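## Task

Insert the charger fully and squarely into outlet number six of the power strip, counting from the cord end. The strip must stay flat on the table, and the robot must release the charger and move away; it counts only if the charger stays seated without the robot holding it.

## Robot and tools

Robot: two arms, left_arm and right_arm, each with a two-finger gripper. Bases in the scene frame: left_arm at (+0.007, +0.345, 0) m, yawed slightly (quat_wxyz +0.997, 0, 0, -0.083); right_arm at (+0.044, -0.261, 0) m (quat_wxyz +0.998, 0, 0, -0.057). The names are labels, not image sides.

Frame: one shared scene frame. Origin on the tabletop midway between the arms, +z up, +x outward over the table, +y toward left_arm. Positions are in metres, orientations are quaternions written w first. A gripper's fingers extend along its own +z axis and close along its own y axis. end_effector_position is the point between the finger pads, just under 1 cm behind the tips. Reported hand positions may be slightly wrong, more so at full reach.

Row format (used by every moving command): a flat list of 16 numbers covering both arms, always all 16 even if one arm stays still: left x, y, z, qw, qx, qy, qz, opening, then right x, y, z, qw, qx, qy, qz, opening. x, y, z and the quaternion are an absolute target pose in the scene frame, not an offset. Opening is a scale from -1 (closed) to +1 (fully open, 0.087 m). To hold an object, command roughly 0.02 below the grip_measured value; a slightly smaller margin grips gently. A target more than 0.6 m from the arm's last reported position along any gripper axis is refused. To hold an arm still, resend its last reported pose and its desired opening unchanged; to keep orientation steady, repeat the same quaternion rather than copying the drifting reported one.

Tools:
- execute_actions {actions, pictures}. An empty actions list just reports state (with pictures). An action {rows, steps}: up to 15 rows, each applied for one 1/30 s step, the last row repeated if steps exceeds the row count; steps 6 to 15. A wait {steps} (up to 300) sends nothing and counts from the previous result. pictures true adds camera images.
- move {target, speed}: target is one 16-number row; each gripper travels in a straight line to its absolute pose, both arms finishing together, lasting 0.5 to 10 s. speed in m/s, 0.002 to 0.5, default 0.25; rotation up to twice that in rad/s. Openings are sent at the start. It ignores obstacles and the other arm, and the hand may lag, wander or overshoot speed near full extension. Faster contact hits harder; aiming past a contact presses harder.
- wait {seconds}: 0 to 10, robot gets nothing new.
- zoom_image {camera, region [x0, y0, x1, y1]}: enlarges part of the latest image, at most 504x504 pixels, origin top-left. Cameras: cam_head_left, cam_head_right, cam_high, cam_low, cam_left_wrist, cam_right_wrist (all 672x504). Calibration (intrinsics, distortion, world-to-camera transforms) is supplied and may be a little off.
- read_manual {section}: licence text only.
- finished_scene {scene}: ends the current scene irreversibly and grades it; the result gives the next task.

Control behaviour: every step the commanded pose is clipped to within 70 mm and 16 degrees of the measured pose, then damped IK drives the joints, favouring position over orientation. Joint friction can leave the hand up to about 31 mm off, so tiny commands may not move it. After an action the arm continues only to its last clipped pose, so check the result and send the rest. Each action's result is captured 6 steps before it ends; those steps run while the next reply is composed, and the simulation keeps running during replies.

Results: a state line left_arm: ... | right_arm: ... with each gripper's position and quaternion; grip_measured on the opening scale (Joint positions' last value is opening in metres; readings may be off by about 1 mm). A Hand target line appears when nothing is kept back. HELD marks steps where a clearance check blocked the command; pose unreachable names the affected arm. move adds a move: line with an ending (done, off_target, moving, held, fault), limits (paced means clipped pose; held means blocked steps, after which the arm can surge), and each gripper's distance to its pose. FAULT lines report arm stops. MOTOR HOT appears from 75 °C; at 90 °C that arm halts 10 s; at 100 °C it goes limp and drops. Holding loads heats motors, even while idle.

Joint ranges (rad): waist -2.618 to 3.054, shoulder 0 to 3.142, elbow 0 to 3.142, wrist pitch -1.571 to 1.571, wrist yaw -1.571 to 1.571, wrist roll -2.094 to 2.094.

Avoid: dropping or slamming the charger, knocking anything off the table, tipping or lifting the strip, hard pushes, arms colliding with each other, and long loaded holds. Occasional external tugs may disturb a held part or loose objects. Finish by opening the gripper and retracting, leaving the charger seated by itself.

Each tool is called after "Emit:" by a JSON object that holds its "method" and its "body".

## Session

I'll start by looking at the scene.

Emit:
{"method": "execute_actions", "body": {"actions": []}}

Scene clock: 0.00 s of 4500.00 s.
left_arm: end_effector_position=(+0.4379, +0.3947, +0.2542) grip_measured=+0.987 end_effector_quat_wxyz=(+0.275, -0.142, +0.853, -0.420) | right_arm: end_effector_position=(+0.5342, -0.3702, +0.1906) grip_measured=+1.000 end_effector_quat_wxyz=(+0.287, +0.702, +0.464, +0.458)
Joint positions: left_arm=[ 0.633  1.998  2.034 -1.158  0.987 -0.107  0.087] | right_arm=[-0.322  1.714  1.097  0.145 -0.415  1.794  0.087]
Joint velocities: left_arm=[-0.002  0.012  0.002 -0.007 -0.022 -0.007 -0.   ] | right_arm=[-0.007 -0.017 -0.027 -0.051 -0.022 -0.007  0.   ]
Hand target (left_arm): +0.438, +0.395, +0.254; +0.275, -0.142, +0.853, -0.420
Hand target (right_arm): +0.534, -0.370, +0.191; +0.287, +0.702, +0.464, +0.458

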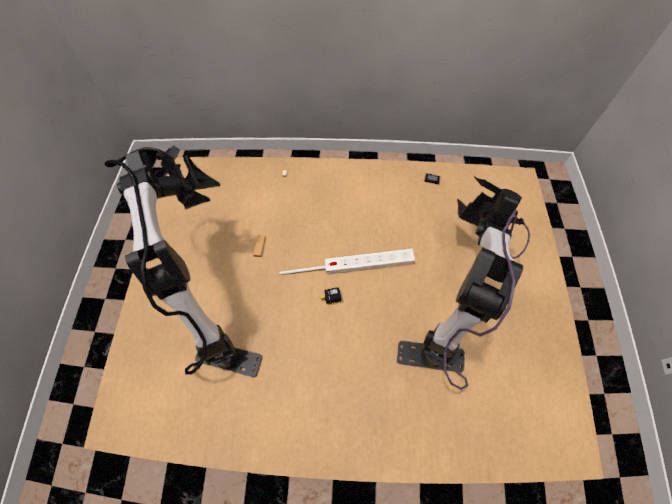

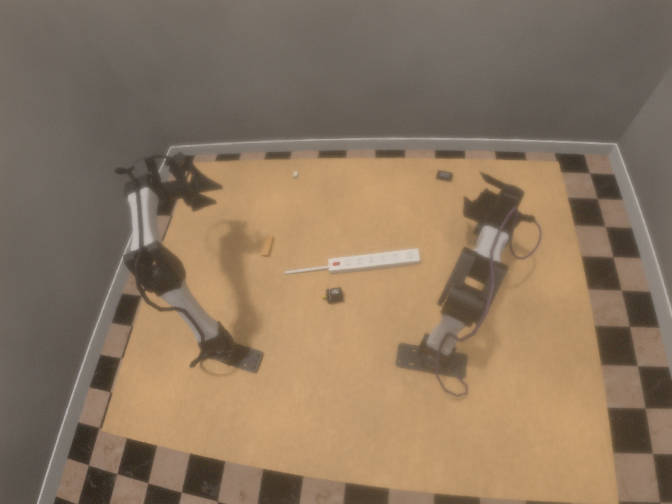

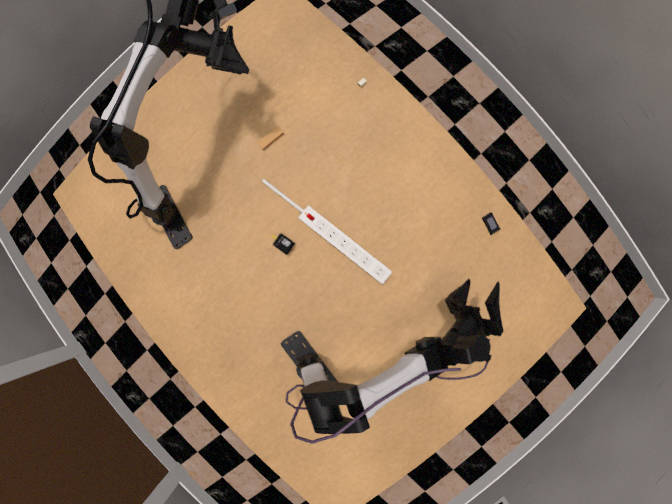

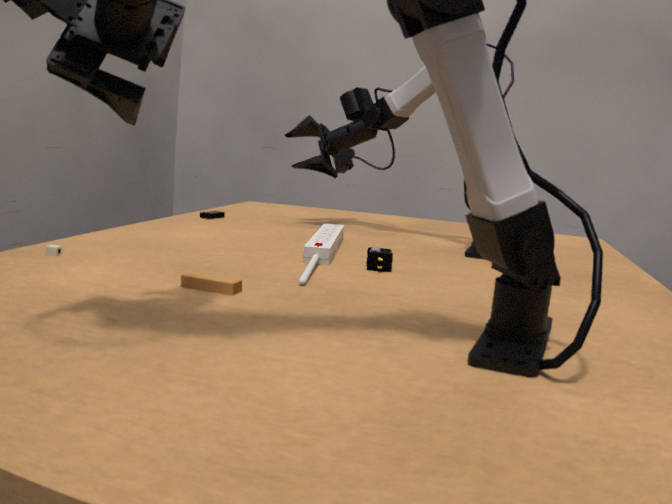

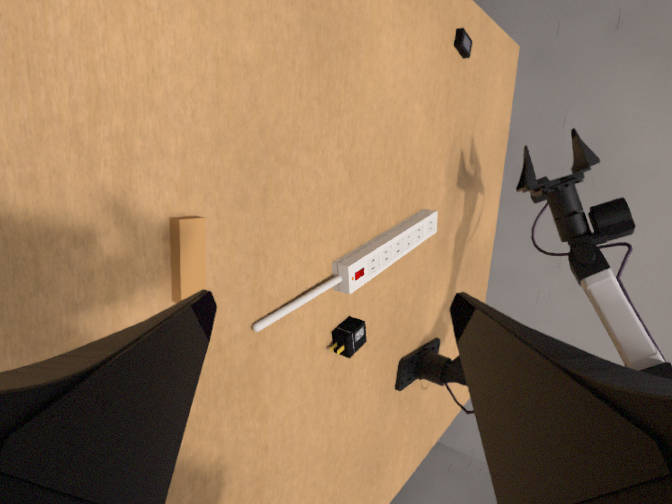

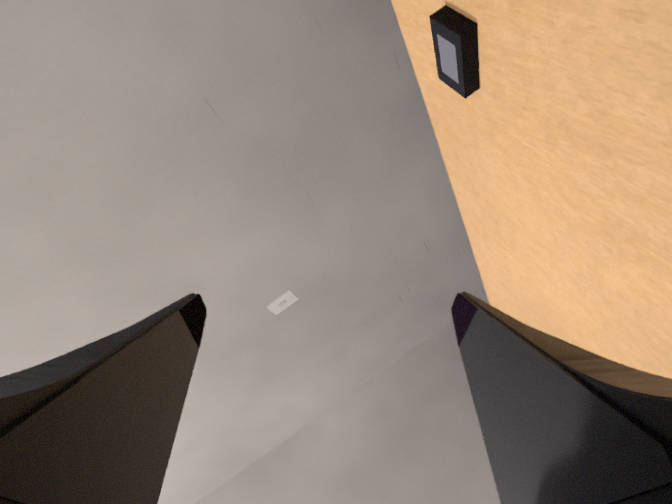

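Emit:
{"method": "zoom_image", "body": {"camera": "cam_high", "region": [240, 160, 420, 295]}}

Emit:
{"method": "zoom_image", "body": {"camera": "cam_low", "region": [280, 210, 420, 315]}}

Emit:
{"method": "zoom_image", "body": {"camera": "cam_left_wrist", "region": [300, 200, 460, 370]}}

Emit:
{"method": "zoom_image", "body": {"camera": "cam_head_left", "region": [270, 235, 430, 315]}}

Region (240, 160, 420, 295) of cam_high's 672x504 image, scaled by 2.800, with more detail than that image has; it fills the top 378 rows of this view, and the rest is white.

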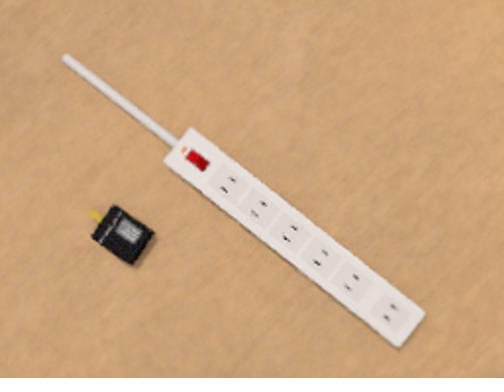

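Region (280, 210, 420, 315) of cam_low's 672x504 image, scaled by 3.600, with more detail than that image has; it fills the top 378 rows of this view, and the rest is white.

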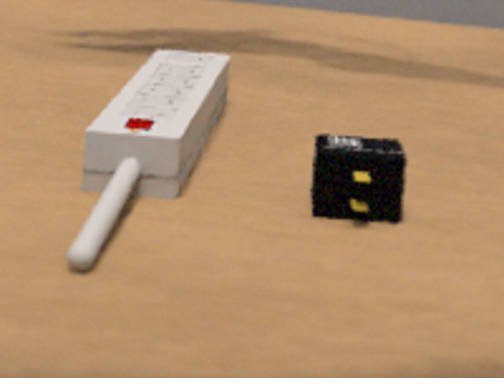

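Region (300, 200, 460, 370) of cam_left_wrist's 672x504 image, scaled by 2.965, with more detail than that image has; it fills the left 474 columns of this view, and the rest is white.

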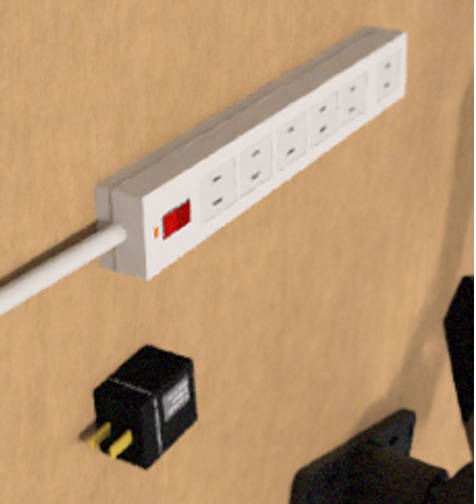

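Region (270, 235, 430, 315) of cam_head_left's 672x504 image, scaled by 3.150, with more detail than that image has.

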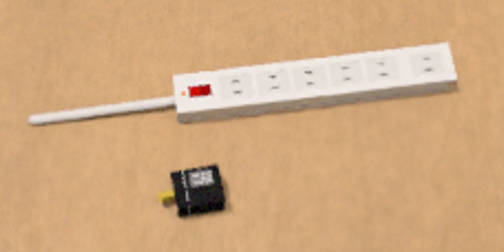

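Emit:
{"method": "move", "body": {"target": [0.4379, 0.3947, 0.2542, 0.275, -0.142, 0.853, -0.420, 1.0, 0.42, -0.2, 0.2, 0.5049, -0.2884, 0.7925, 0.1838, 1.0], "speed": 0.4}}

Scene clock: 14.00 s of 4500.00 s.
left_arm: end_effector_position=(+0.4379, +0.3947, +0.2542) grip_measured=+0.987 end_effector_quat_wxyz=(+0.275, -0.142, +0.853, -0.420) | right_arm: end_effector_position=(+0.4154, -0.2021, +0.1879) grip_measured=+1.000 end_effector_quat_wxyz=(+0.496, -0.277, +0.799, +0.195)
Joint positions: left_arm=[ 0.633  1.998  2.034 -1.158  0.987 -0.107  0.087] | right_arm=[-0.012  1.33   0.987 -0.276 -0.731 -0.403  0.087]
Joint velocities: left_arm=[-0.007  0.007  0.002  0.066  0.022 -0.022 -0.   ] | right_arm=[ 0.012  0.007  0.007 -0.051 -0.037 -0.037  0.   ]
Hand target (left_arm): +0.438, +0.395, +0.254; +0.275, -0.142, +0.853, -0.420
Hand target (right_arm): +0.418, -0.200, +0.199; +0.506, -0.286, +0.792, +0.186
Off the commanded pose (left_arm): 0.000 m, 0 deg.
Off the commanded pose (right_arm): 0.013 m, 2 deg.
Kept back: nothing.
After step 90, 7.37 s passed at rest.
move: off_target (right_arm)
camera_calibration (this result's frames):
cam_right_wrist: T_world_to_cam=[[0.627472, -0.777597, -0.0402721, -0.417013], [-0.763805, -0.604646, -0.225845, 0.260723], [0.151266, 0.172471, -0.97333, 0.299055], [0, 0, 0, 1]] pos_world=[0.415568, -0.218201, 0.333168]

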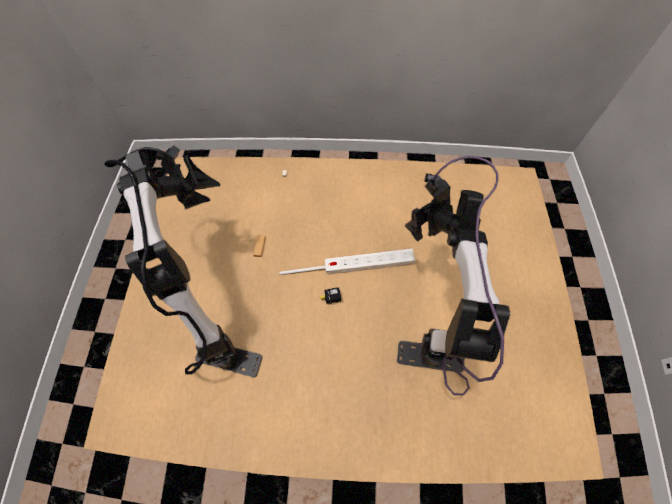

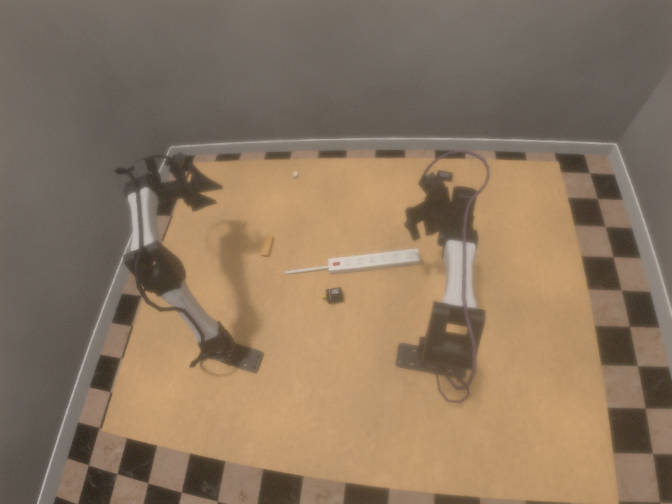

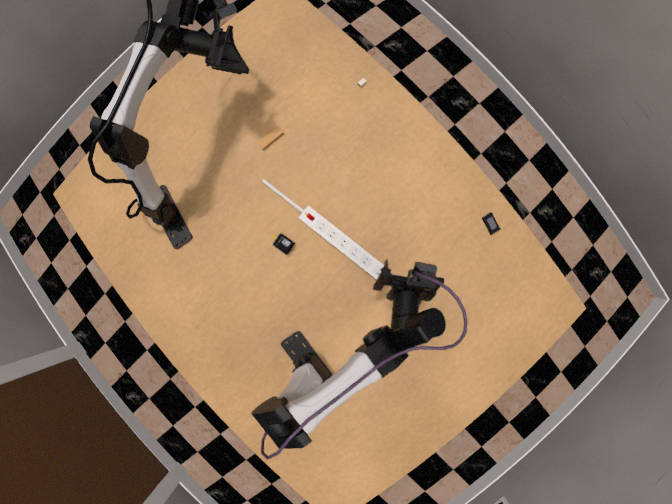

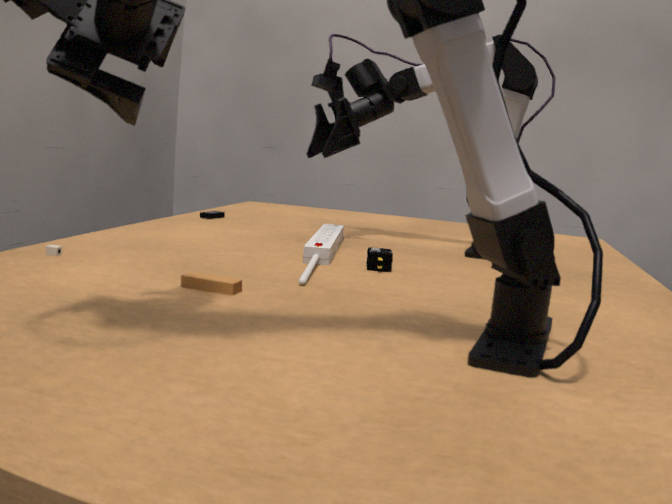

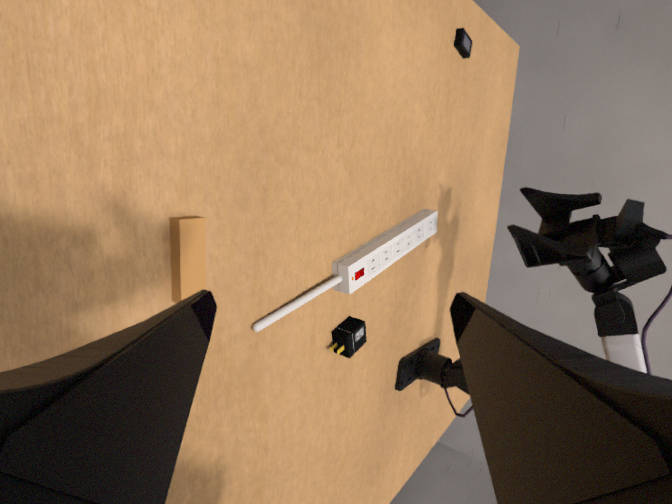

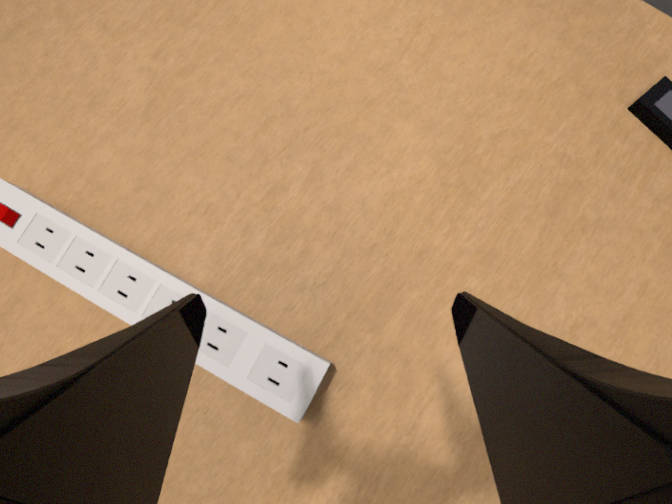

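Emit:
{"method": "zoom_image", "body": {"camera": "cam_right_wrist", "region": [190, 290, 350, 430]}}

Emit:
{"method": "zoom_image", "body": {"camera": "cam_right_wrist", "region": [0, 170, 200, 330]}}

Region (190, 290, 350, 430) of cam_right_wrist's 672x504 image, scaled by 3.150, with more detail than that image has; it fills the top 441 rows of this view, and the rest is white.

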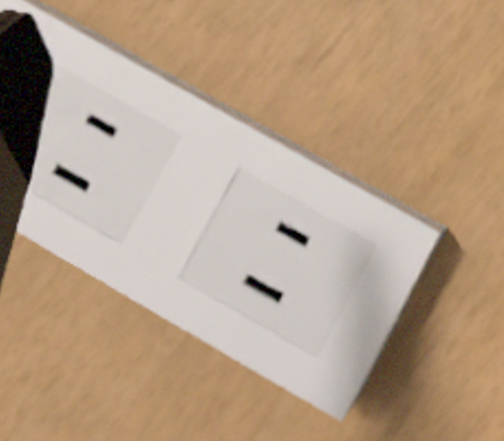

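Region (0, 170, 200, 330) of cam_right_wrist's 672x504 image, scaled by 2.520, with more detail than that image has; it fills the top 403 rows of this view, and the rest is white.

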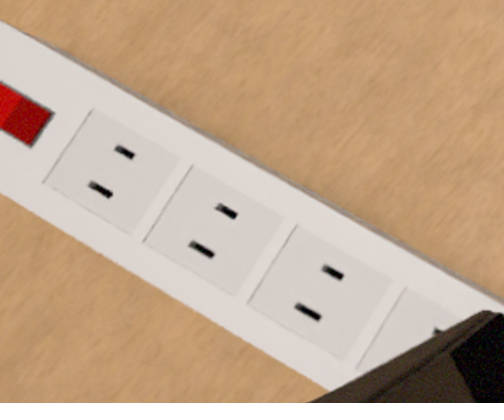

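Emit:
{"method": "zoom_image", "body": {"camera": "cam_low", "region": [355, 240, 405, 280]}}

Emit:
{"method": "zoom_image", "body": {"camera": "cam_left_wrist", "region": [320, 310, 375, 365]}}

Region (355, 240, 405, 280) of cam_low's 672x504 image, scaled by 10.080, with more detail than that image has; it fills the top 403 rows of this view, and the rest is white.

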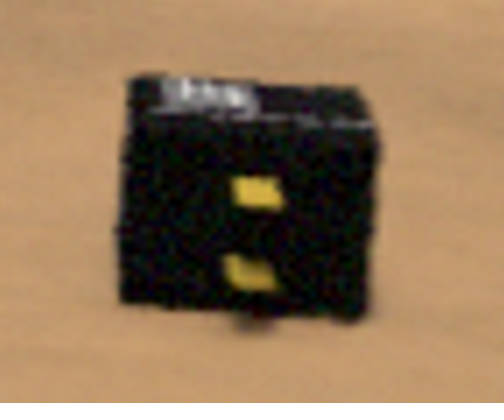

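Region (320, 310, 375, 365) of cam_left_wrist's 672x504 image, scaled by 9.164, with more detail than that image has.

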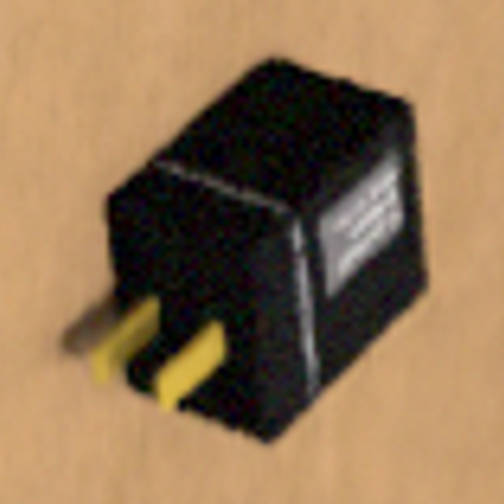

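Emit:
{"method": "move", "body": {"target": [0.4379, 0.3947, 0.2542, 0.275, -0.142, 0.853, -0.420, 1.0, 0.232, 0.025, 0.12, 0.3787, -0.6206, 0.4677, 0.5026, 1.0], "speed": 0.3}}

Scene clock: 18.00 s of 4500.00 s.
left_arm: end_effector_position=(+0.4379, +0.3947, +0.2542) grip_measured=+0.987 end_effector_quat_wxyz=(+0.275, -0.142, +0.853, -0.420) | right_arm: end_effector_position=(+0.2364, +0.0217, +0.1222) grip_measured=+1.000 end_effector_quat_wxyz=(-0.383, +0.616, -0.474, -0.499)
Joint positions: left_arm=[ 0.633  1.998  2.034 -1.158  0.987 -0.107  0.087] | right_arm=[ 0.605  1.47   0.705  0.019 -1.26  -0.721  0.087]
Joint velocities: left_arm=[-0.007 -0.007 -0.007 -0.037 -0.037  0.022 -0.001] | right_arm=[-0.027  0.022  0.002  0.022  0.022  0.007  0.   ]
Hand target (left_arm): +0.438, +0.395, +0.254; +0.275, -0.142, +0.853, -0.420
Hand target (right_arm): +0.232, +0.023, +0.120; -0.379, +0.617, -0.468, -0.507
Off the commanded pose (left_arm): 0.000 m, 0 deg.
Off the commanded pose (right_arm): 0.006 m, 1 deg.
Kept back: nothing.
move: done
camera_calibration (this result's frames):
cam_right_wrist: T_world_to_cam=[[0.969248, 0.245974, -0.00746468, -0.240355], [0.216538, -0.866881, -0.44903, 0.045706], [-0.116921, 0.433605, -0.893485, 0.271525], [0, 0, 0, 1]] pos_world=[0.254813, -0.0189919, 0.261333]

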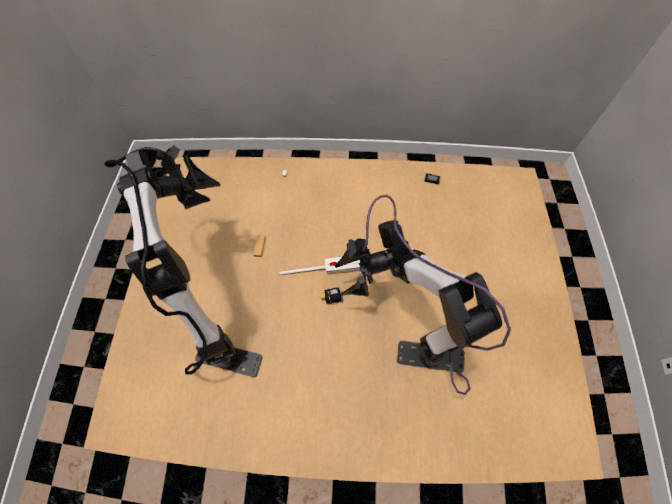

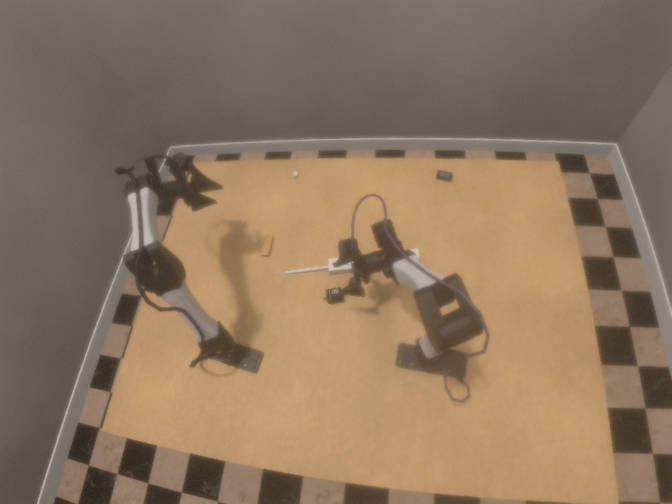

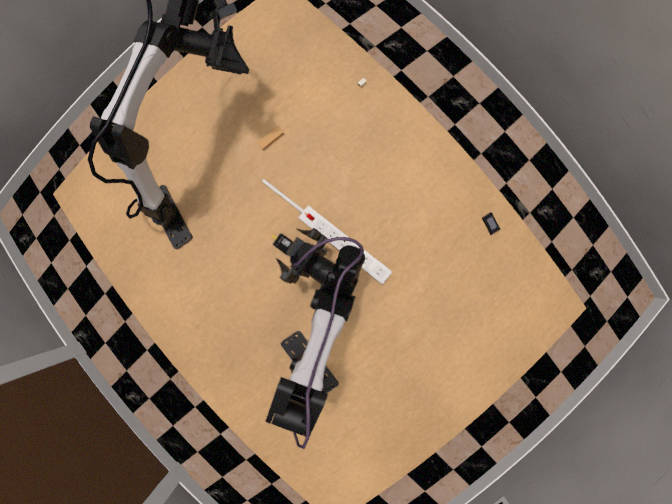

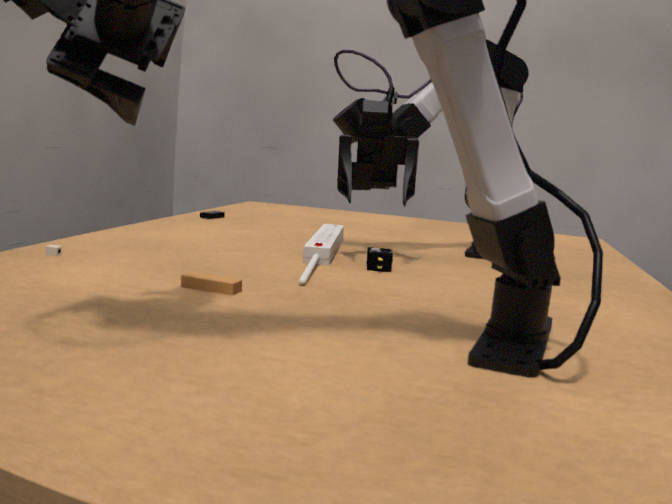

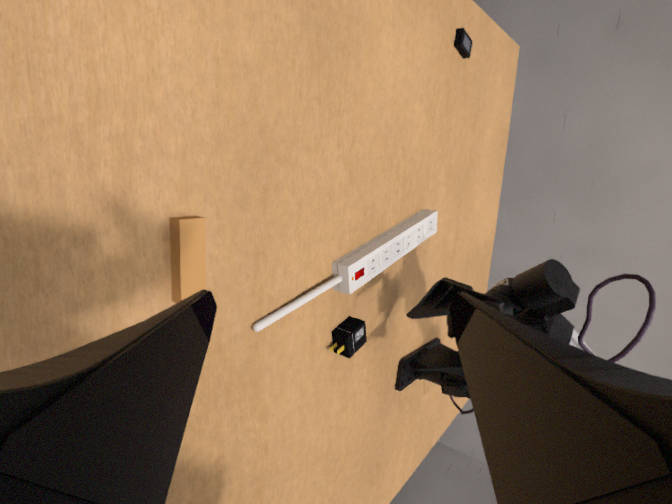

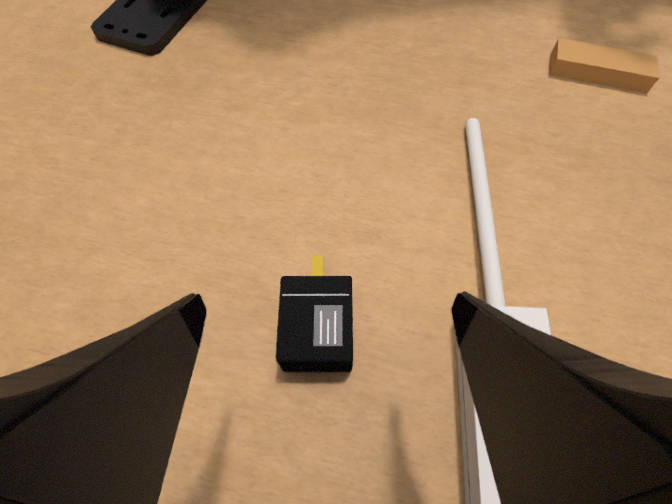

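Emit:
{"method": "zoom_image", "body": {"camera": "cam_right_wrist", "region": [250, 240, 390, 390]}}

Region (250, 240, 390, 390) of cam_right_wrist's 672x504 image, scaled by 3.360, with more detail than that image has; it fills the left 470 columns of this view, and the rest is white.

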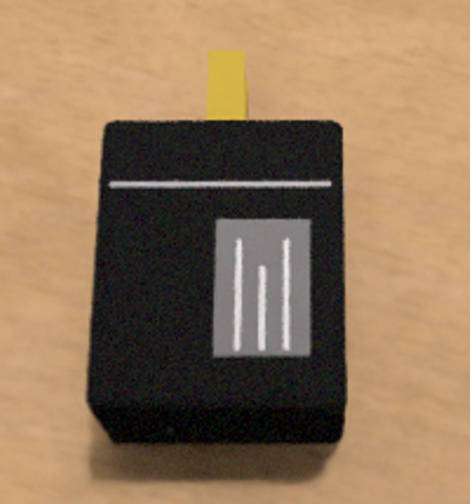

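Emit:
{"method": "move", "body": {"target": [0.4379, 0.3947, 0.2542, 0.275, -0.142, 0.853, -0.420, 1.0, 0.217, 0.048, 0.06, 0.3787, -0.6206, 0.4677, 0.5026, 0.45], "speed": 0.15}}

Scene clock: 21.57 s of 4500.00 s.
left_arm: end_effector_position=(+0.4379, +0.3947, +0.2542) grip_measured=+0.987 end_effector_quat_wxyz=(+0.275, -0.142, +0.853, -0.420) | right_arm: end_effector_position=(+0.2220, +0.0489, +0.0660) grip_measured=+0.450 end_effector_quat_wxyz=(-0.383, +0.622, -0.463, -0.502)
Joint positions: left_arm=[ 0.633  1.998  2.034 -1.158  0.987 -0.107  0.087] | right_arm=[ 0.715  1.671  0.557  0.536 -1.192 -0.557  0.063]
Joint velocities: left_arm=[-0.012 -0.012 -0.012  0.007  0.022 -0.037  0.001] | right_arm=[ 0.007  0.002  0.012 -0.051  0.007  0.022 -0.001]
Hand target (left_arm): +0.438, +0.395, +0.254; +0.275, -0.142, +0.853, -0.420
Hand target (right_arm): +0.218, +0.049, +0.059; -0.377, +0.621, -0.468, -0.503
Off the commanded pose (left_arm): 0.000 m, 0 deg.
Off the commanded pose (right_arm): 0.008 m, 1 deg.
Kept back: nothing.
move: done
camera_calibration (this result's frames):
cam_right_wrist: T_world_to_cam=[[0.963507, 0.26764, 0.00480053, -0.234025], [0.24056, -0.857875, -0.454071, 0.0417085], [-0.117409, 0.438656, -0.890953, 0.207576], [0, 0, 0, 1]] pos_world=[0.239823, 0.00736071, 0.205003]

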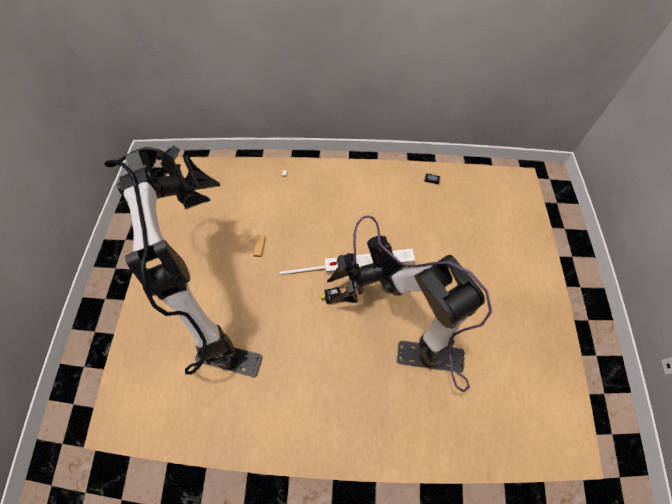

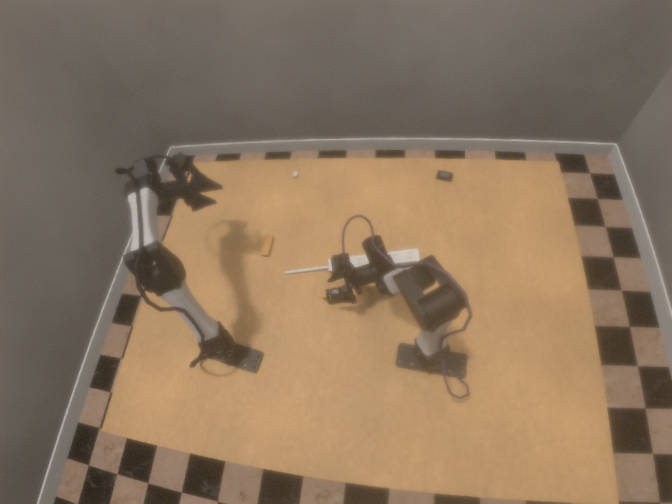

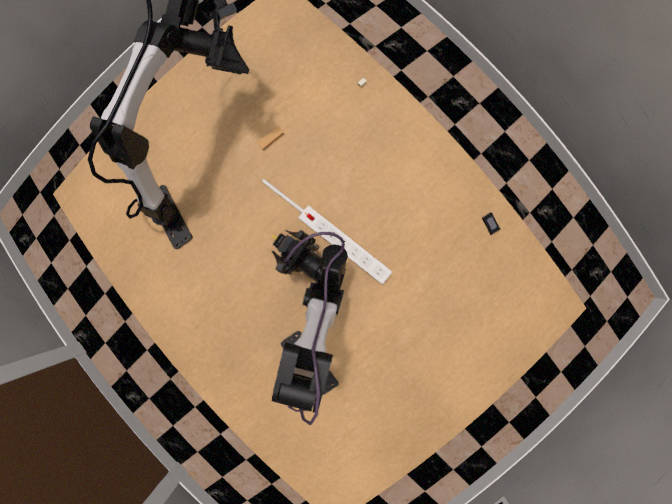

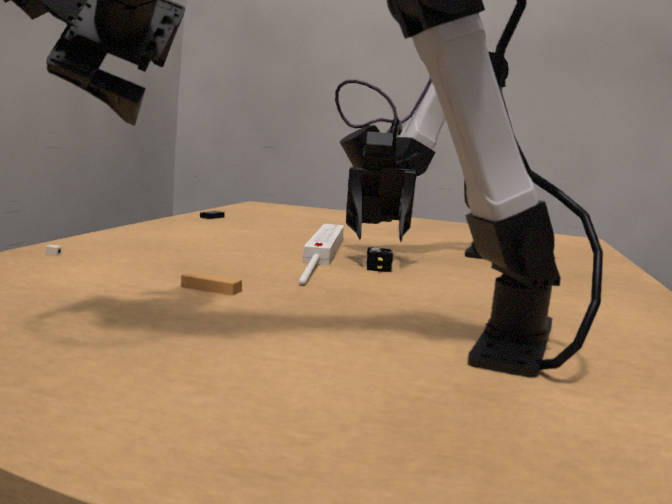

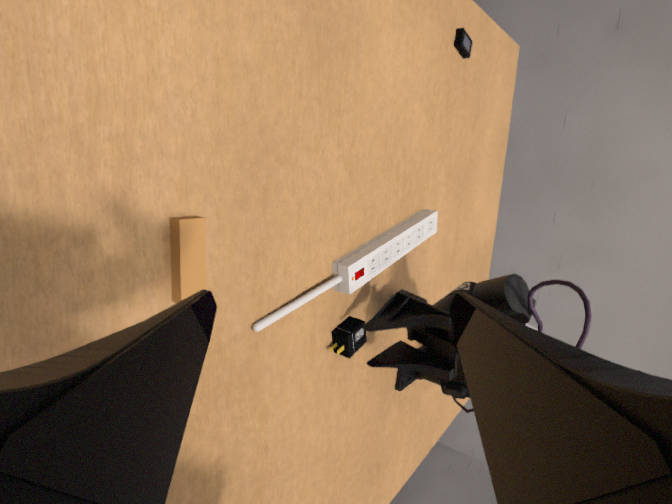

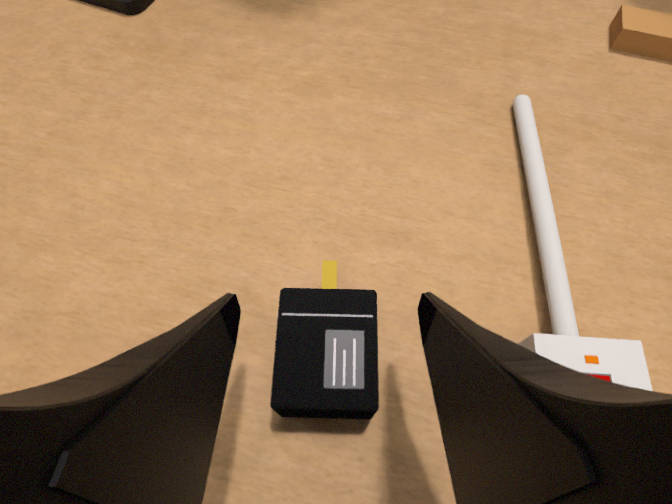

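Emit:
{"method": "move", "body": {"target": [0.4379, 0.3947, 0.2542, 0.275, -0.142, 0.853, -0.420, 1.0, 0.217, 0.047, 0.014, 0.3787, -0.6206, 0.4677, 0.5026, 0.45], "speed": 0.08}}

Scene clock: 23.07 s of 4500.00 s.
left_arm: end_effector_position=(+0.4379, +0.3947, +0.2542) grip_measured=+0.987 end_effector_quat_wxyz=(+0.275, -0.142, +0.853, -0.420) | right_arm: end_effector_position=(+0.2215, +0.0489, +0.0186) grip_measured=+0.450 end_effector_quat_wxyz=(-0.381, +0.622, -0.463, -0.504)
Joint positions: left_arm=[ 0.633  1.998  2.034 -1.158  0.987 -0.107  0.087] | right_arm=[ 0.715  1.889  0.513  0.794 -1.195 -0.558  0.063]
Joint velocities: left_arm=[ 0.002  0.002 -0.007  0.022 -0.007 -0.066  0.   ] | right_arm=[ 0.002  0.027 -0.012  0.066  0.037 -0.022  0.   ]
Hand target (left_arm): +0.438, +0.395, +0.254; +0.275, -0.142, +0.853, -0.420
Hand target (right_arm): +0.218, +0.048, +0.013; -0.378, +0.621, -0.468, -0.503
Off the commanded pose (left_arm): 0.000 m, 0 deg.
Off the commanded pose (right_arm): 0.007 m, 1 deg.
Kept back: nothing.
move: done
camera_calibration (this result's frames):
cam_right_wrist: T_world_to_cam=[[0.962596, 0.270935, 0.0016355, -0.233226], [0.242016, -0.857106, -0.45475, 0.0199971], [-0.121806, 0.438137, -0.890618, 0.166286], [0, 0, 0, 1]] pos_world=[0.239917, 0.0074728, 0.157572]

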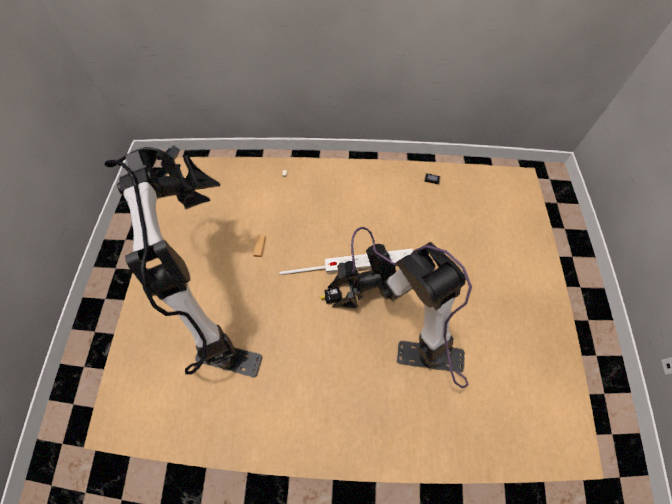

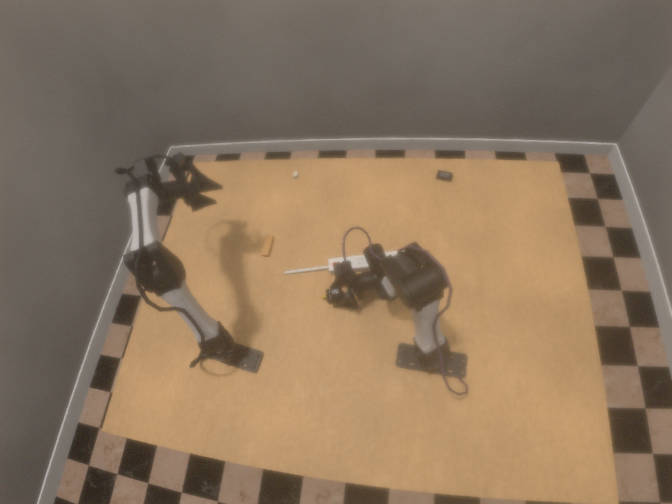

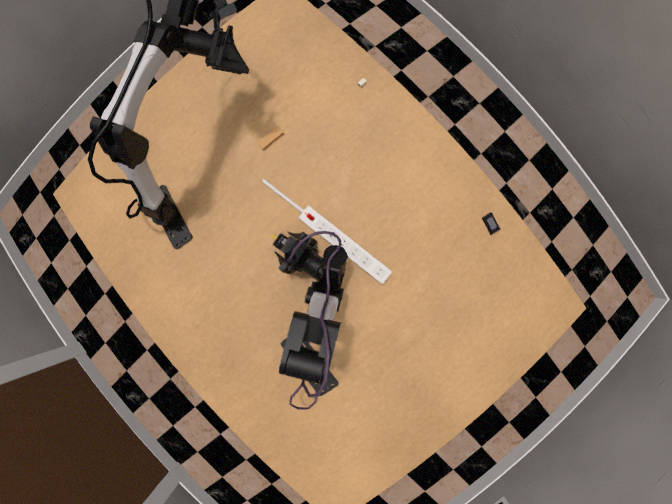

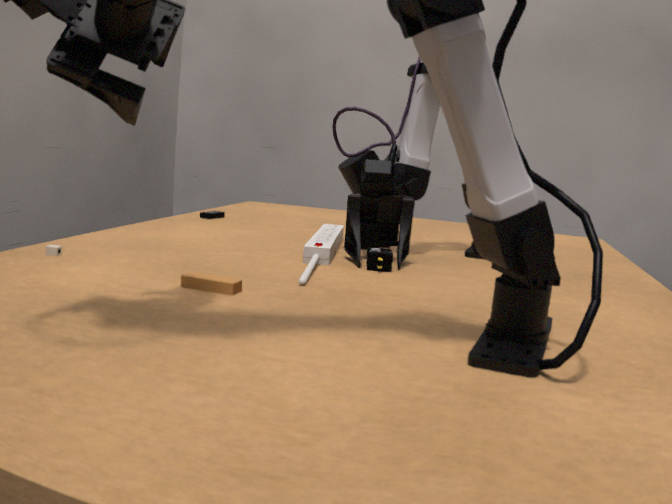

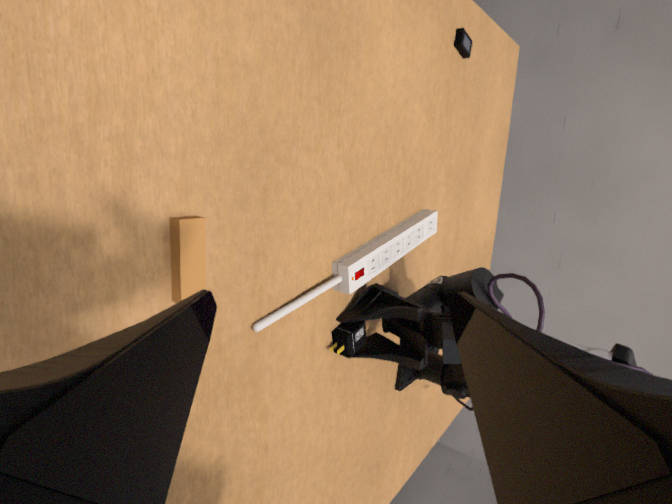

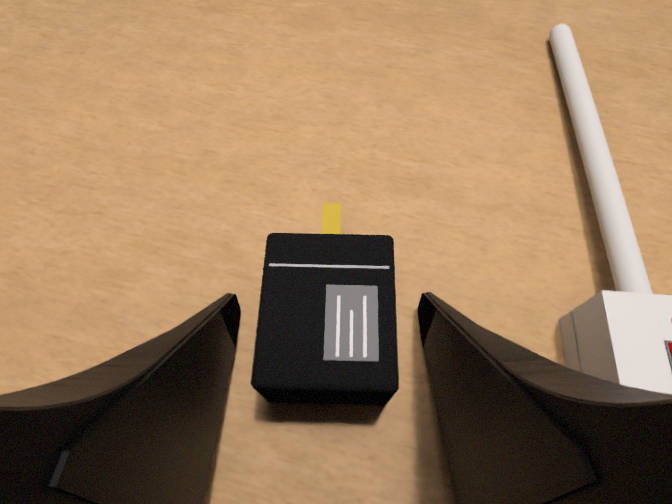

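Emit:
{"method": "zoom_image", "body": {"camera": "cam_low", "region": [330, 200, 430, 285]}}

Emit:
{"method": "zoom_image", "body": {"camera": "cam_left_wrist", "region": [310, 270, 430, 380]}}

Region (330, 200, 430, 285) of cam_low's 672x504 image, scaled by 5.040, with more detail than that image has; it fills the top 428 rows of this view, and the rest is white.

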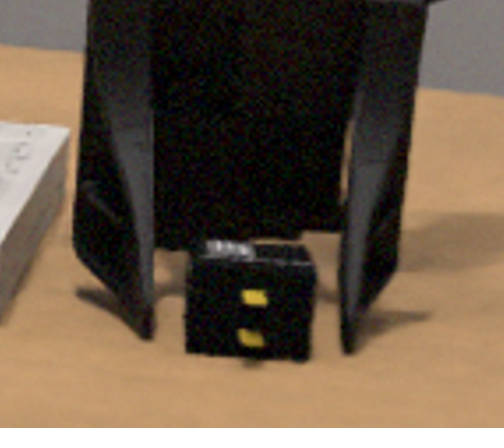

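Region (310, 270, 430, 380) of cam_left_wrist's 672x504 image, scaled by 4.200, with more detail than that image has; it fills the top 462 rows of this view, and the rest is white.

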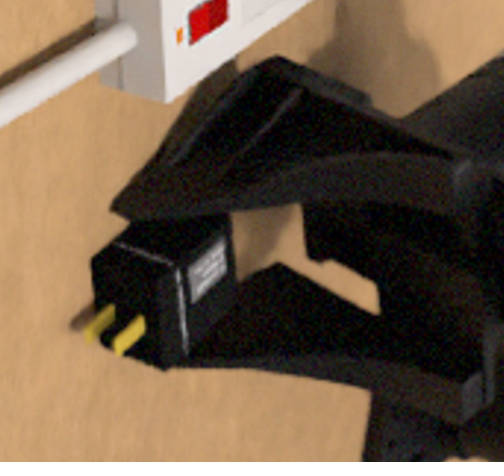

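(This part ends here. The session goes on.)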